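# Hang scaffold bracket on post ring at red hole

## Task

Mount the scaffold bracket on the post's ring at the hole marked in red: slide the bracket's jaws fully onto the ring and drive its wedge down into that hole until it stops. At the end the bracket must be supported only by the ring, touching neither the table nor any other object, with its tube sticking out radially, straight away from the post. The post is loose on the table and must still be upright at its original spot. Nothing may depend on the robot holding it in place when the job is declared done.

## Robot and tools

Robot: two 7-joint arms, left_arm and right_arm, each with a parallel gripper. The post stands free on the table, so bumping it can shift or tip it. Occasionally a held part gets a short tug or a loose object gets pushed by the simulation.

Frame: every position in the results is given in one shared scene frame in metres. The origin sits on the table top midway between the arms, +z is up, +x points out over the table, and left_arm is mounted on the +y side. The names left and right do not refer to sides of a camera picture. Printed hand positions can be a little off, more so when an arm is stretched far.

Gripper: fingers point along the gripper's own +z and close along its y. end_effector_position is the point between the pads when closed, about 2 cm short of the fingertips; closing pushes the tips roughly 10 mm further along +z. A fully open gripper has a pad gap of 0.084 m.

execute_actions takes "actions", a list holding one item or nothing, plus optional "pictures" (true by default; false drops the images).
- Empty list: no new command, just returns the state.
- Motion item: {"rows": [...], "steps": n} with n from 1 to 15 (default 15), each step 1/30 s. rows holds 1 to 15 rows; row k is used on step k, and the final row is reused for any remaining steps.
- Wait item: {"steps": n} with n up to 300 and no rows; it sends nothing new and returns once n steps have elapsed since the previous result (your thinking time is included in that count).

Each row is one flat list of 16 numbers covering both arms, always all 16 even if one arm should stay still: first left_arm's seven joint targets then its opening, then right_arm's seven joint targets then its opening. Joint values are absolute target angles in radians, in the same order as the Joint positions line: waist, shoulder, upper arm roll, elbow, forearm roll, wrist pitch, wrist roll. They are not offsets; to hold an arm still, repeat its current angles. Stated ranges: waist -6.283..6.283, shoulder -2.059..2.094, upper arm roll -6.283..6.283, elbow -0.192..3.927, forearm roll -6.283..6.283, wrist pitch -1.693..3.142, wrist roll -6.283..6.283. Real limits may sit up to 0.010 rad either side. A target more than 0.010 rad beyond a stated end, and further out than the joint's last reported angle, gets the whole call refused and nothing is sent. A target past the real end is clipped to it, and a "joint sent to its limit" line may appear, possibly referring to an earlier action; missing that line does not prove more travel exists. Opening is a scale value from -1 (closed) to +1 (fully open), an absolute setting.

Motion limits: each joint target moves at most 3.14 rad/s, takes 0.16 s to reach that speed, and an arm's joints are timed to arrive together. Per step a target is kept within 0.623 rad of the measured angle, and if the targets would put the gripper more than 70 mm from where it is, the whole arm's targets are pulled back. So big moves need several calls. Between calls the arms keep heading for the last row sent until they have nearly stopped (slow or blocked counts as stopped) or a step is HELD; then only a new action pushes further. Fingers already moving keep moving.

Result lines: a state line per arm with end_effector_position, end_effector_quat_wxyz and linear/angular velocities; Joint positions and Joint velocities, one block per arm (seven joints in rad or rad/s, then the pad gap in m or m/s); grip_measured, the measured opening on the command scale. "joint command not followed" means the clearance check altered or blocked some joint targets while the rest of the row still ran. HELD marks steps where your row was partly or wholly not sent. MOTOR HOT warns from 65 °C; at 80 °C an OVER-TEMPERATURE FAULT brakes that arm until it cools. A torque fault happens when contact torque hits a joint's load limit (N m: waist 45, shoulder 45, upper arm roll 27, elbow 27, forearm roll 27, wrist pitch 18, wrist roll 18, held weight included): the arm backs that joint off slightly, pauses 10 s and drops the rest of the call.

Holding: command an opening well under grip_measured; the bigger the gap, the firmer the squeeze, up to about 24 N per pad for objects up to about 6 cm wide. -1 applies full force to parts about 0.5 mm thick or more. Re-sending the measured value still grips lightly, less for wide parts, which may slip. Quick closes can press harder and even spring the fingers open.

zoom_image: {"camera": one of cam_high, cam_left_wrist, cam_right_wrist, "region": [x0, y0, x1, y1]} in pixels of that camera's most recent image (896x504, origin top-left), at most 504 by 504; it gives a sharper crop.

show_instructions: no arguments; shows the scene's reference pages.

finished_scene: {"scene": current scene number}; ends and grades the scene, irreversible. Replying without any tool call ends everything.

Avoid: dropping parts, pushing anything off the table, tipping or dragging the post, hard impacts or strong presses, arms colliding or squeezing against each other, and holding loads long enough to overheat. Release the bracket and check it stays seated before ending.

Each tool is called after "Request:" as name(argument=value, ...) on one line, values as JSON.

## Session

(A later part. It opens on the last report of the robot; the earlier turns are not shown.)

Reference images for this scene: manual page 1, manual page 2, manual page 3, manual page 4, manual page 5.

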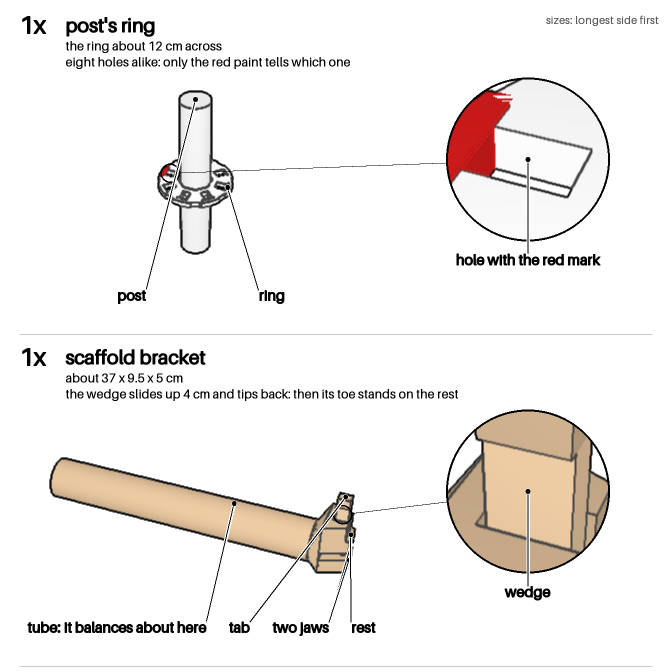

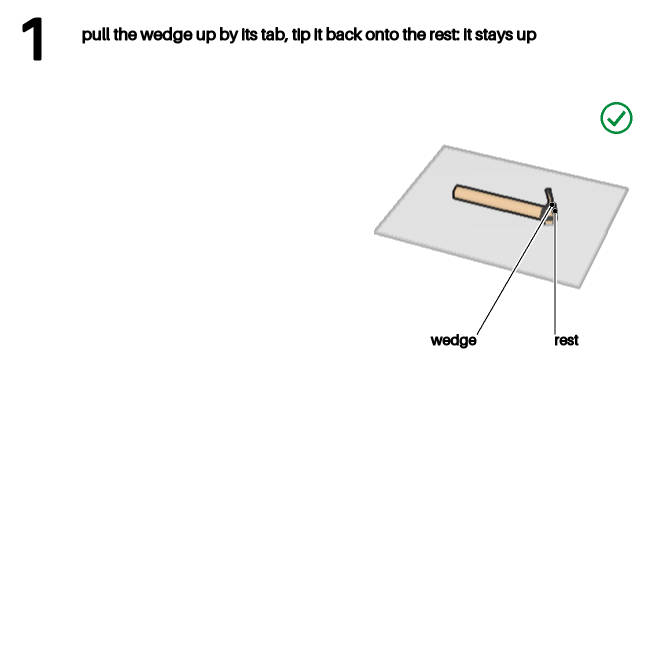

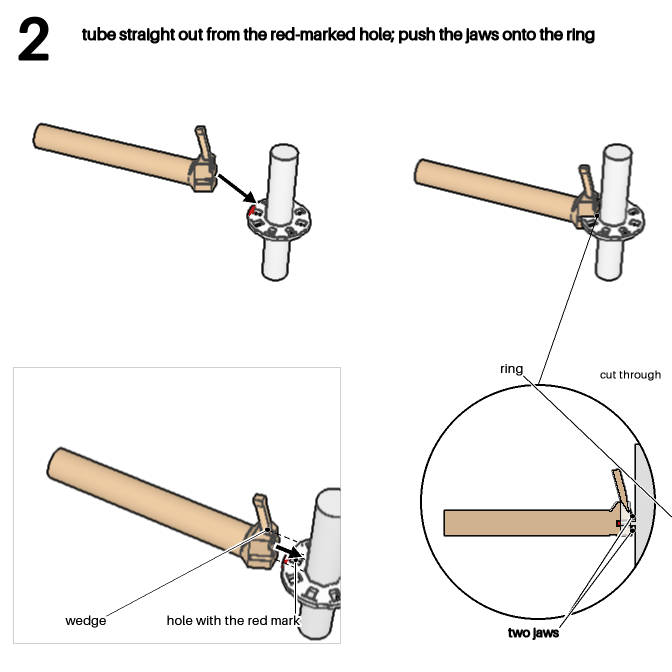

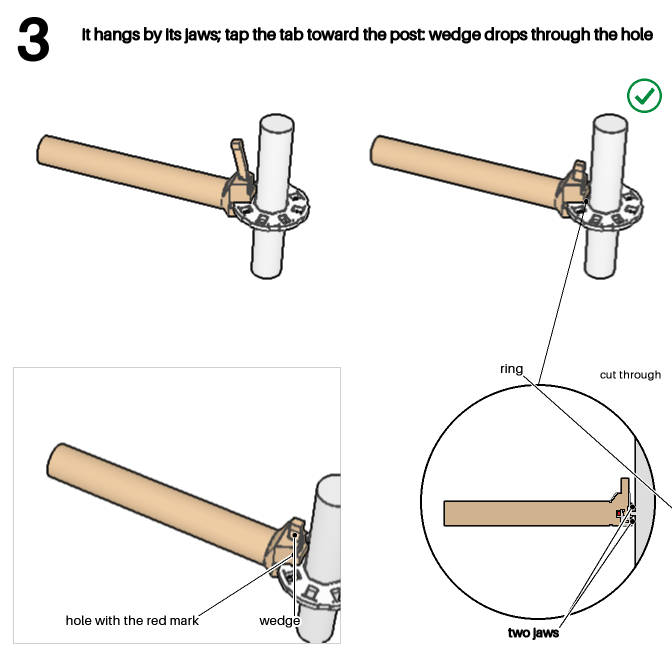

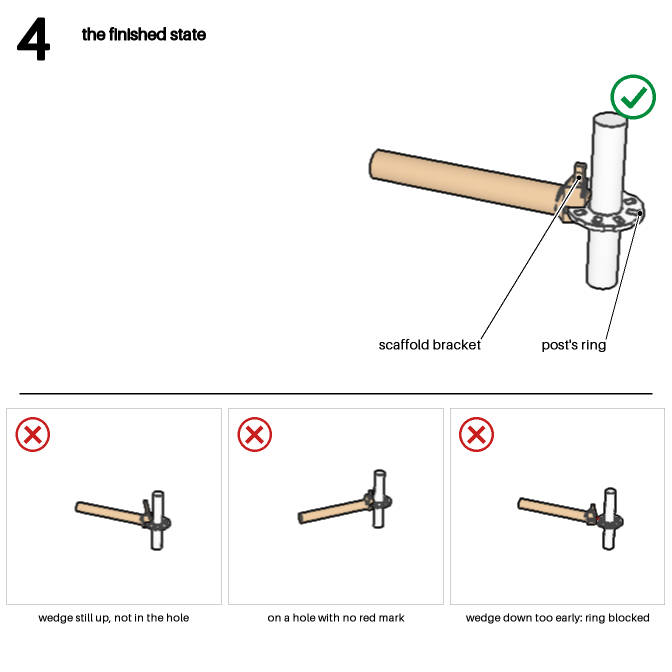

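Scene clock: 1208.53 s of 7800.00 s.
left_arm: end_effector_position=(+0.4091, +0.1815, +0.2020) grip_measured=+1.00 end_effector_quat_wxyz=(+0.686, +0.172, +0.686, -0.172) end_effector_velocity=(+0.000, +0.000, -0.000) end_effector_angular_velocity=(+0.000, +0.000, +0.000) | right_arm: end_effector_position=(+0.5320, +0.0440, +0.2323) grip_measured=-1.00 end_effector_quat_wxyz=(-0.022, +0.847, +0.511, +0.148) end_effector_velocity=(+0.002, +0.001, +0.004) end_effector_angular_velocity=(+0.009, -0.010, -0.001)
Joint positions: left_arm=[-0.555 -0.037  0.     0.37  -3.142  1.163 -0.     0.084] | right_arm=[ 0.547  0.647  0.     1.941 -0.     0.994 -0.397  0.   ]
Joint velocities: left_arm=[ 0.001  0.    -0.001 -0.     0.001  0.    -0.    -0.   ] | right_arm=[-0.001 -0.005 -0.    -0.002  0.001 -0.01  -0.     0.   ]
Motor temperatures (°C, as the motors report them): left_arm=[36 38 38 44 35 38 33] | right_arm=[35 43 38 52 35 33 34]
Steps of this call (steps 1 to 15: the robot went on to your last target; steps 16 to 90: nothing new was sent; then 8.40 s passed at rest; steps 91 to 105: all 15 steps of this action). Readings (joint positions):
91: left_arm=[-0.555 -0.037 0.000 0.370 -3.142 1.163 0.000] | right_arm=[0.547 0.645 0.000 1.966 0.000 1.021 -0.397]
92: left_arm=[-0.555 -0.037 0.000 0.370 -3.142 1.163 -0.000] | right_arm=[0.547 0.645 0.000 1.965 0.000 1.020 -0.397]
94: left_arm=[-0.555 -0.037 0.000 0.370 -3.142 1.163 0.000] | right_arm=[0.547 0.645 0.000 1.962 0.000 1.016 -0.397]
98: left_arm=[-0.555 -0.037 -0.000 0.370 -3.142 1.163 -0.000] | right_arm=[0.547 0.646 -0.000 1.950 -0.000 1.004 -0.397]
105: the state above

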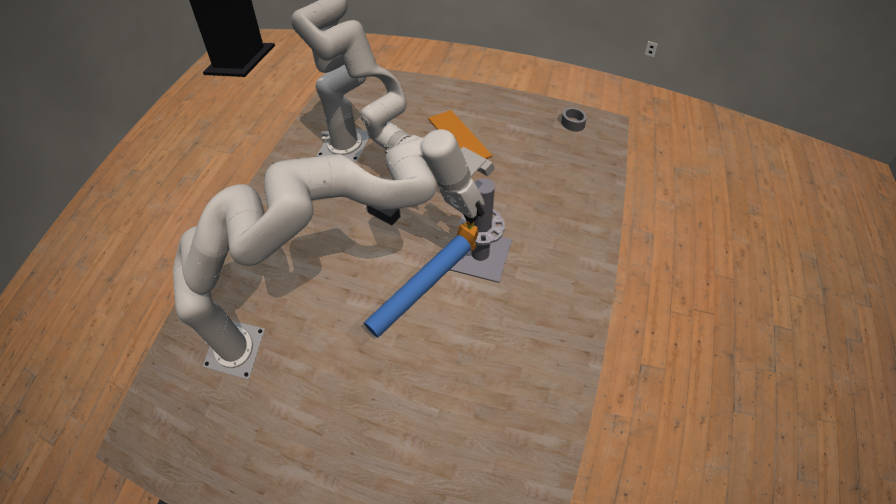

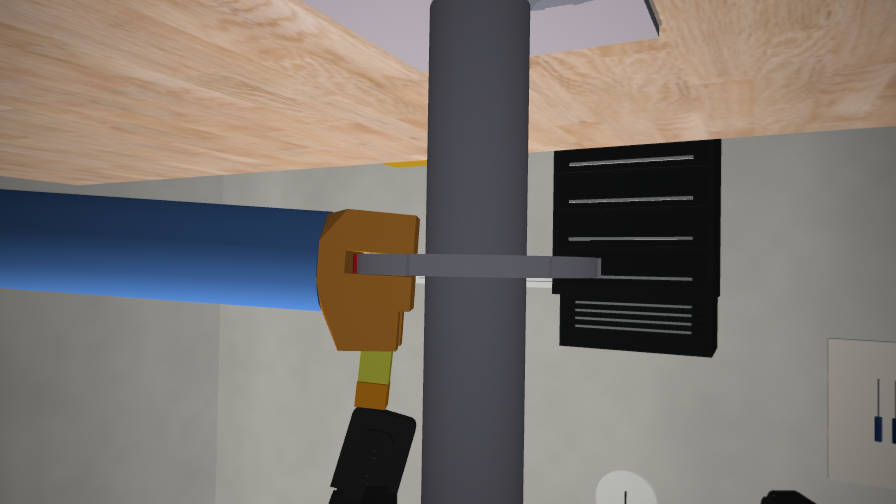

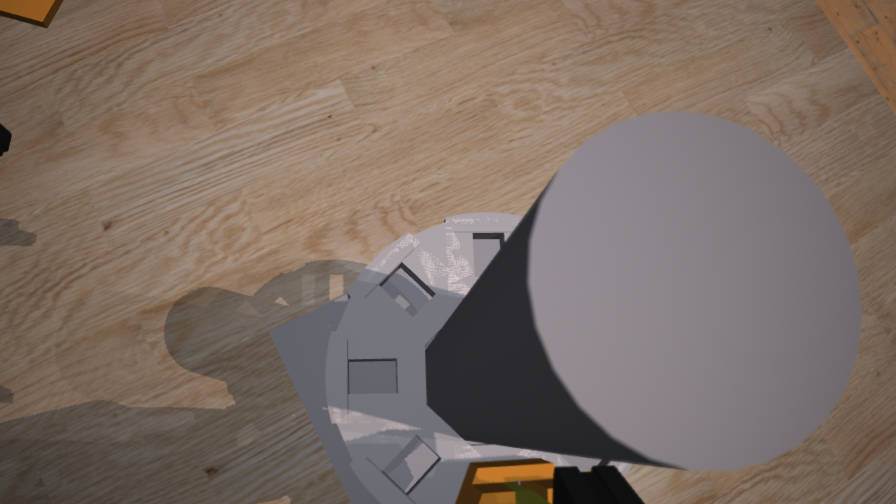

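Request:
execute_actions(actions=[{"rows": [
[-0.555,-0.0373,0,0.3701,-3.1416,1.1634,0,1, 0.5470,0.6473,0,1.9394,0,0.9922,-0.3966,-1],
[-0.555,-0.0373,0,0.3701,-3.1416,1.1634,0,1, 0.5470,0.6474,0,1.9382,0,0.9909,-0.3966,-1],
[-0.555,-0.0373,0,0.3701,-3.1416,1.1634,0,1, 0.5470,0.6475,0,1.9369,0,0.9895,-0.3966,-1],
[-0.555,-0.0373,0,0.3701,-3.1416,1.1634,0,1, 0.5470,0.6476,0,1.9357,0,0.9882,-0.3966,-1],
[-0.555,-0.0373,0,0.3701,-3.1416,1.1634,0,1, 0.5470,0.6477,0,1.9344,0,0.9868,-0.3966,-1]
], "steps": 15}])

Request:
zoom_image(camera="cam_left_wrist", region=[290, 190, 470, 450])

Scene clock: 1219.50 s of 7800.00 s.
left_arm: end_effector_position=(+0.4091, +0.1815, +0.2020) grip_measured=+1.00 end_effector_quat_wxyz=(+0.686, +0.172, +0.686, -0.172) end_effector_velocity=(-0.001, +0.000, -0.001) end_effector_angular_velocity=(+0.001, +0.002, -0.001) | right_arm: end_effector_position=(+0.5322, +0.0443, +0.2311) grip_measured=-1.00 end_effector_quat_wxyz=(-0.022, +0.846, +0.511, +0.149) end_effector_velocity=(-0.001, +0.001, -0.001) end_effector_angular_velocity=(-0.002, +0.001, +0.004)
Joint positions: left_arm=[-0.555 -0.037  0.     0.37  -3.142  1.163 -0.     0.084] | right_arm=[ 0.547  0.646  0.     1.936  0.     0.987 -0.397  0.   ]
Joint velocities: left_arm=[ 0.    -0.    -0.001 -0.002  0.001  0.     0.     0.   ] | right_arm=[ 0.002  0.001  0.    -0.002 -0.001 -0.001 -0.001  0.   ]
Motor temperatures (°C, as the motors report them): left_arm=[36 38 38 44 35 38 33] | right_arm=[35 43 38 52 35 33 34]
Steps of this call (steps 1 to 15: the robot went on to your last target; steps 16 to 90: nothing new was sent; then 7.47 s passed at rest; steps 91 to 105: all 15 steps of this action). Readings (joint positions):
91: left_arm=[-0.555 -0.037 -0.000 0.370 -3.142 1.163 -0.000] | right_arm=[0.547 0.647 0.000 1.941 -0.000 0.994 -0.397]
92: left_arm=[-0.555 -0.037 -0.000 0.370 -3.142 1.163 -0.000] | right_arm=[0.547 0.647 0.000 1.940 0.000 0.993 -0.397]
94: left_arm=[-0.555 -0.037 0.000 0.370 -3.142 1.163 -0.000] | right_arm=[0.547 0.647 0.000 1.939 0.000 0.992 -0.397]
98: left_arm=[-0.555 -0.037 -0.000 0.370 -3.142 1.163 -0.000] | right_arm=[0.547 0.646 0.000 1.937 0.000 0.988 -0.397]
105: the state above

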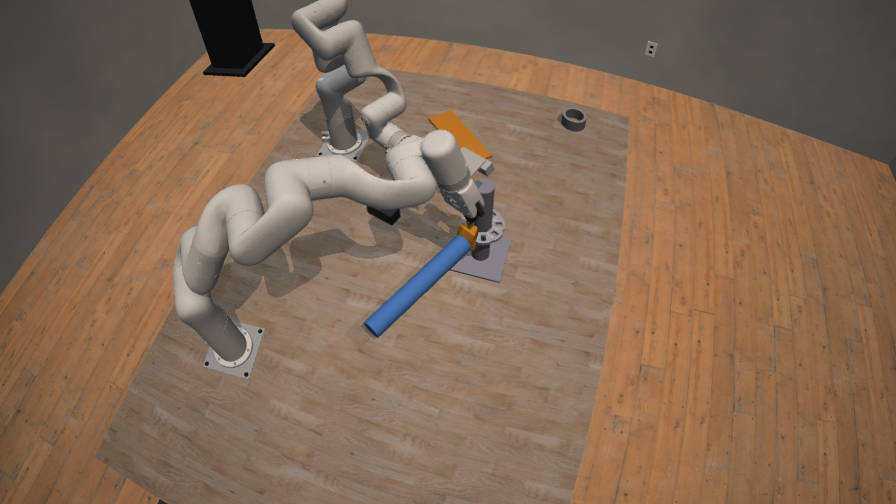

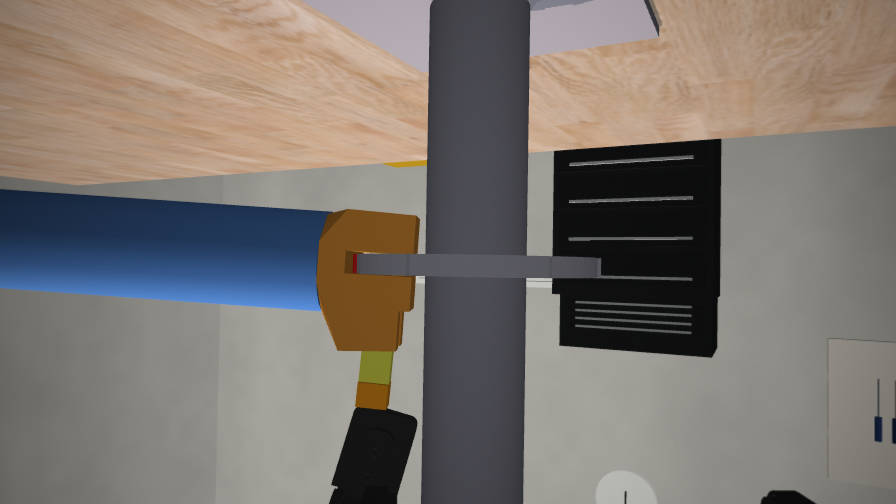

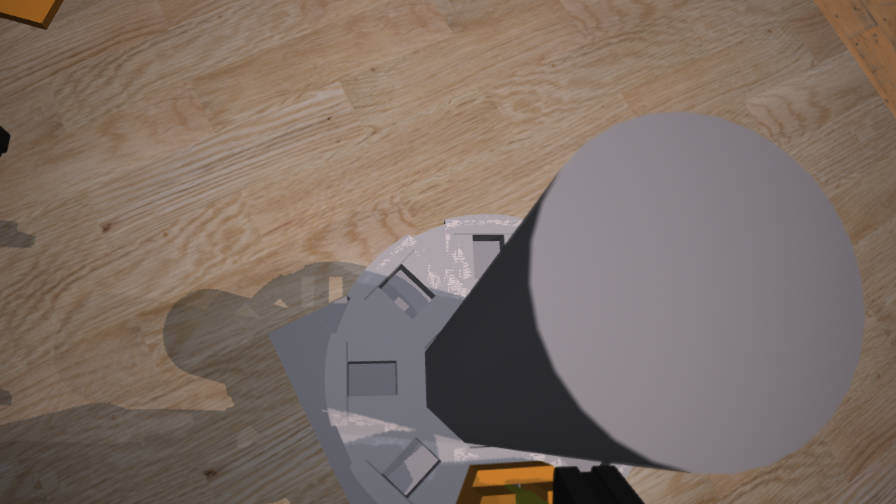

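Region (290, 190, 470, 450) of cam_left_wrist's 896x504 image, scaled by 1.938, with more detail than that image has; it fills the left 349 columns of this view, and the rest is white.

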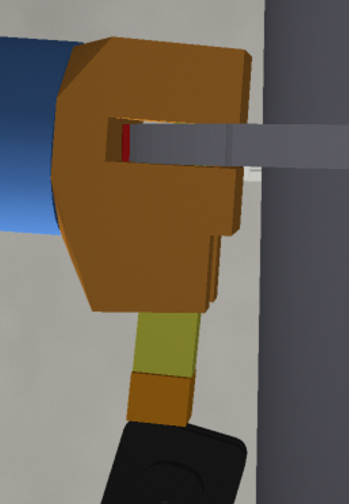

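Request:
execute_actions(actions=[{"rows": [
[-0.555,-0.0373,0,0.3701,-3.1416,1.1634,0,1, 0.5470,0.6468,0,1.9430,0,0.9960,-0.3966,-1],
[-0.555,-0.0373,0,0.3701,-3.1416,1.1634,0,1, 0.5470,0.6462,0,1.9506,0,1.0043,-0.3966,-1],
[-0.555,-0.0373,0,0.3701,-3.1416,1.1634,0,1, 0.5470,0.6457,0,1.9583,0,1.0125,-0.3966,-1],
[-0.555,-0.0373,0,0.3701,-3.1416,1.1634,0,1, 0.5470,0.6451,0,1.9659,0,1.0208,-0.3966,-1],
[-0.555,-0.0373,0,0.3701,-3.1416,1.1634,0,1, 0.5470,0.6400,0,1.9659,0,1.0260,-0.3966,-1],
[-0.555,-0.0373,0,0.3701,-3.1416,1.1634,0,1, 0.5441,0.6180,0,1.9400,0,1.0220,-0.3995,-1],
[-0.555,-0.0373,0,0.3701,-3.1416,1.1634,0,1, 0.5412,0.5960,0,1.9130,0,1.0170,-0.4024,-1],
[-0.555,-0.0373,0,0.3701,-3.1416,1.1634,0,1, 0.5384,0.5740,0,1.8860,0,1.0120,-0.4052,-1],
[-0.555,-0.0373,0,0.3701,-3.1416,1.1634,0,1, 0.5355,0.5520,0,1.8590,0,1.0070,-0.4081,-1],
[-0.555,-0.0373,0,0.3701,-3.1416,1.1634,0,1, 0.5326,0.5300,0,1.8320,0,1.0020,-0.4110,-1],
[-0.555,-0.0373,0,0.3701,-3.1416,1.1634,0,1, 0.5297,0.5080,0,1.8050,0,0.9970,-0.4139,-1],
[-0.555,-0.0373,0,0.3701,-3.1416,1.1634,0,1, 0.5268,0.4860,0,1.7780,0,0.9920,-0.4168,-1],
[-0.555,-0.0373,0,0.3701,-3.1416,1.1634,0,1, 0.5240,0.4640,0,1.7510,0,0.9870,-0.4196,-1],
[-0.555,-0.0373,0,0.3701,-3.1416,1.1634,0,1, 0.5211,0.4420,0,1.7240,0,0.9820,-0.4225,-1],
[-0.555,-0.0373,0,0.3701,-3.1416,1.1634,0,1, 0.5182,0.4200,0,1.6970,0,0.9770,-0.4254,-1]
], "steps": 15}])

Scene clock: 1243.67 s of 7800.00 s.
left_arm: end_effector_position=(+0.4091, +0.1815, +0.2020) grip_measured=+1.00 end_effector_quat_wxyz=(+0.686, +0.172, +0.686, -0.172) end_effector_velocity=(+0.001, +0.000, +0.001) end_effector_angular_velocity=(-0.001, -0.002, +0.001) | right_arm: end_effector_position=(+0.5158, +0.0139, +0.2619) grip_measured=-1.00 end_effector_quat_wxyz=(-0.019, +0.847, +0.510, +0.148) end_effector_velocity=(-0.080, -0.137, +0.082) end_effector_angular_velocity=(-0.007, -0.031, -0.005)
Joint positions: left_arm=[-0.555 -0.037  0.     0.37  -3.142  1.163 -0.     0.084] | right_arm=[ 0.529  0.502 -0.001  1.797 -0.     0.995 -0.415  0.   ]
Joint velocities: left_arm=[ 0.001 -0.     0.     0.002 -0.    -0.     0.    -0.   ] | right_arm=[-0.084 -0.648 -0.001 -0.767 -0.    -0.14  -0.083  0.   ]
Motor temperatures (°C, as the motors report them): left_arm=[36 38 38 44 35 38 33] | right_arm=[35 42 38 50 35 33 34]
Steps of this call (steps 1 to 15: the robot went on to your last target; steps 16 to 90: nothing new was sent; then 20.67 s passed at rest; steps 91 to 105: all 15 steps of this action). Readings (joint positions):
91: left_arm=[-0.555 -0.037 0.000 0.370 -3.142 1.163 -0.000] | right_arm=[0.547 0.648 -0.000 1.935 -0.000 0.987 -0.397]
92: left_arm=[-0.555 -0.037 0.000 0.370 -3.142 1.163 -0.000] | right_arm=[0.547 0.648 -0.000 1.936 -0.000 0.989 -0.397]
94: left_arm=[-0.555 -0.037 0.000 0.370 -3.142 1.163 -0.000] | right_arm=[0.547 0.649 -0.000 1.943 -0.000 0.998 -0.397]
98: left_arm=[-0.555 -0.037 -0.000 0.370 -3.142 1.163 0.000] | right_arm=[0.546 0.638 0.000 1.940 -0.000 1.018 -0.398]
105: the state above

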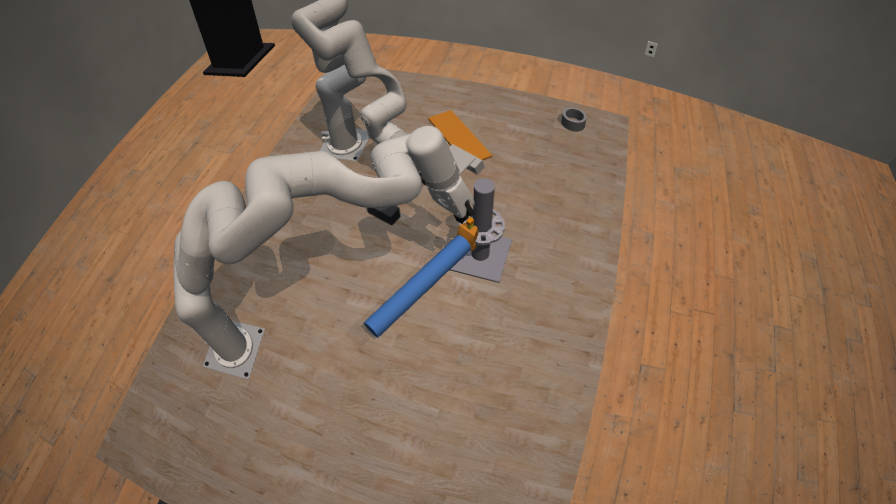

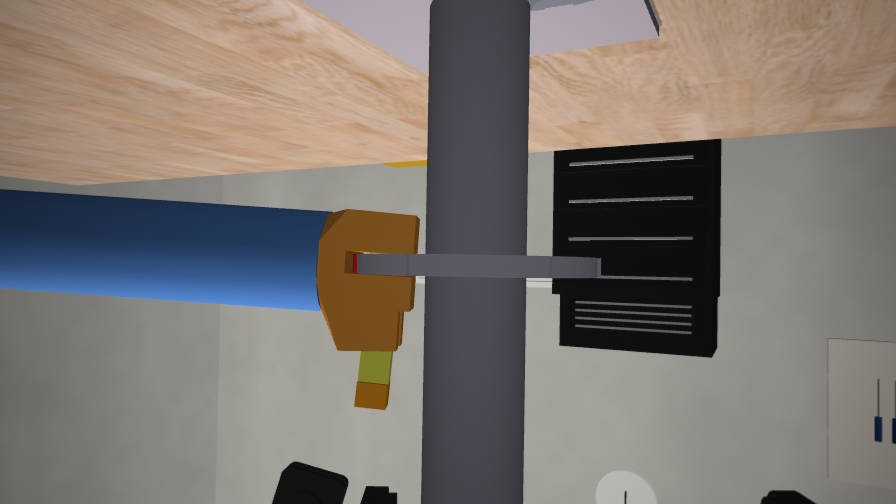

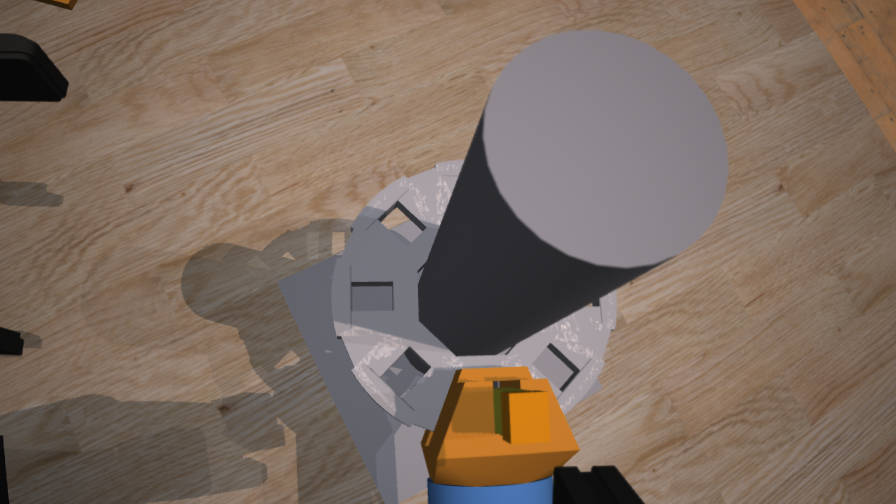

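Request:
finished_scene(scene=2)

The scene is finished: the task was done.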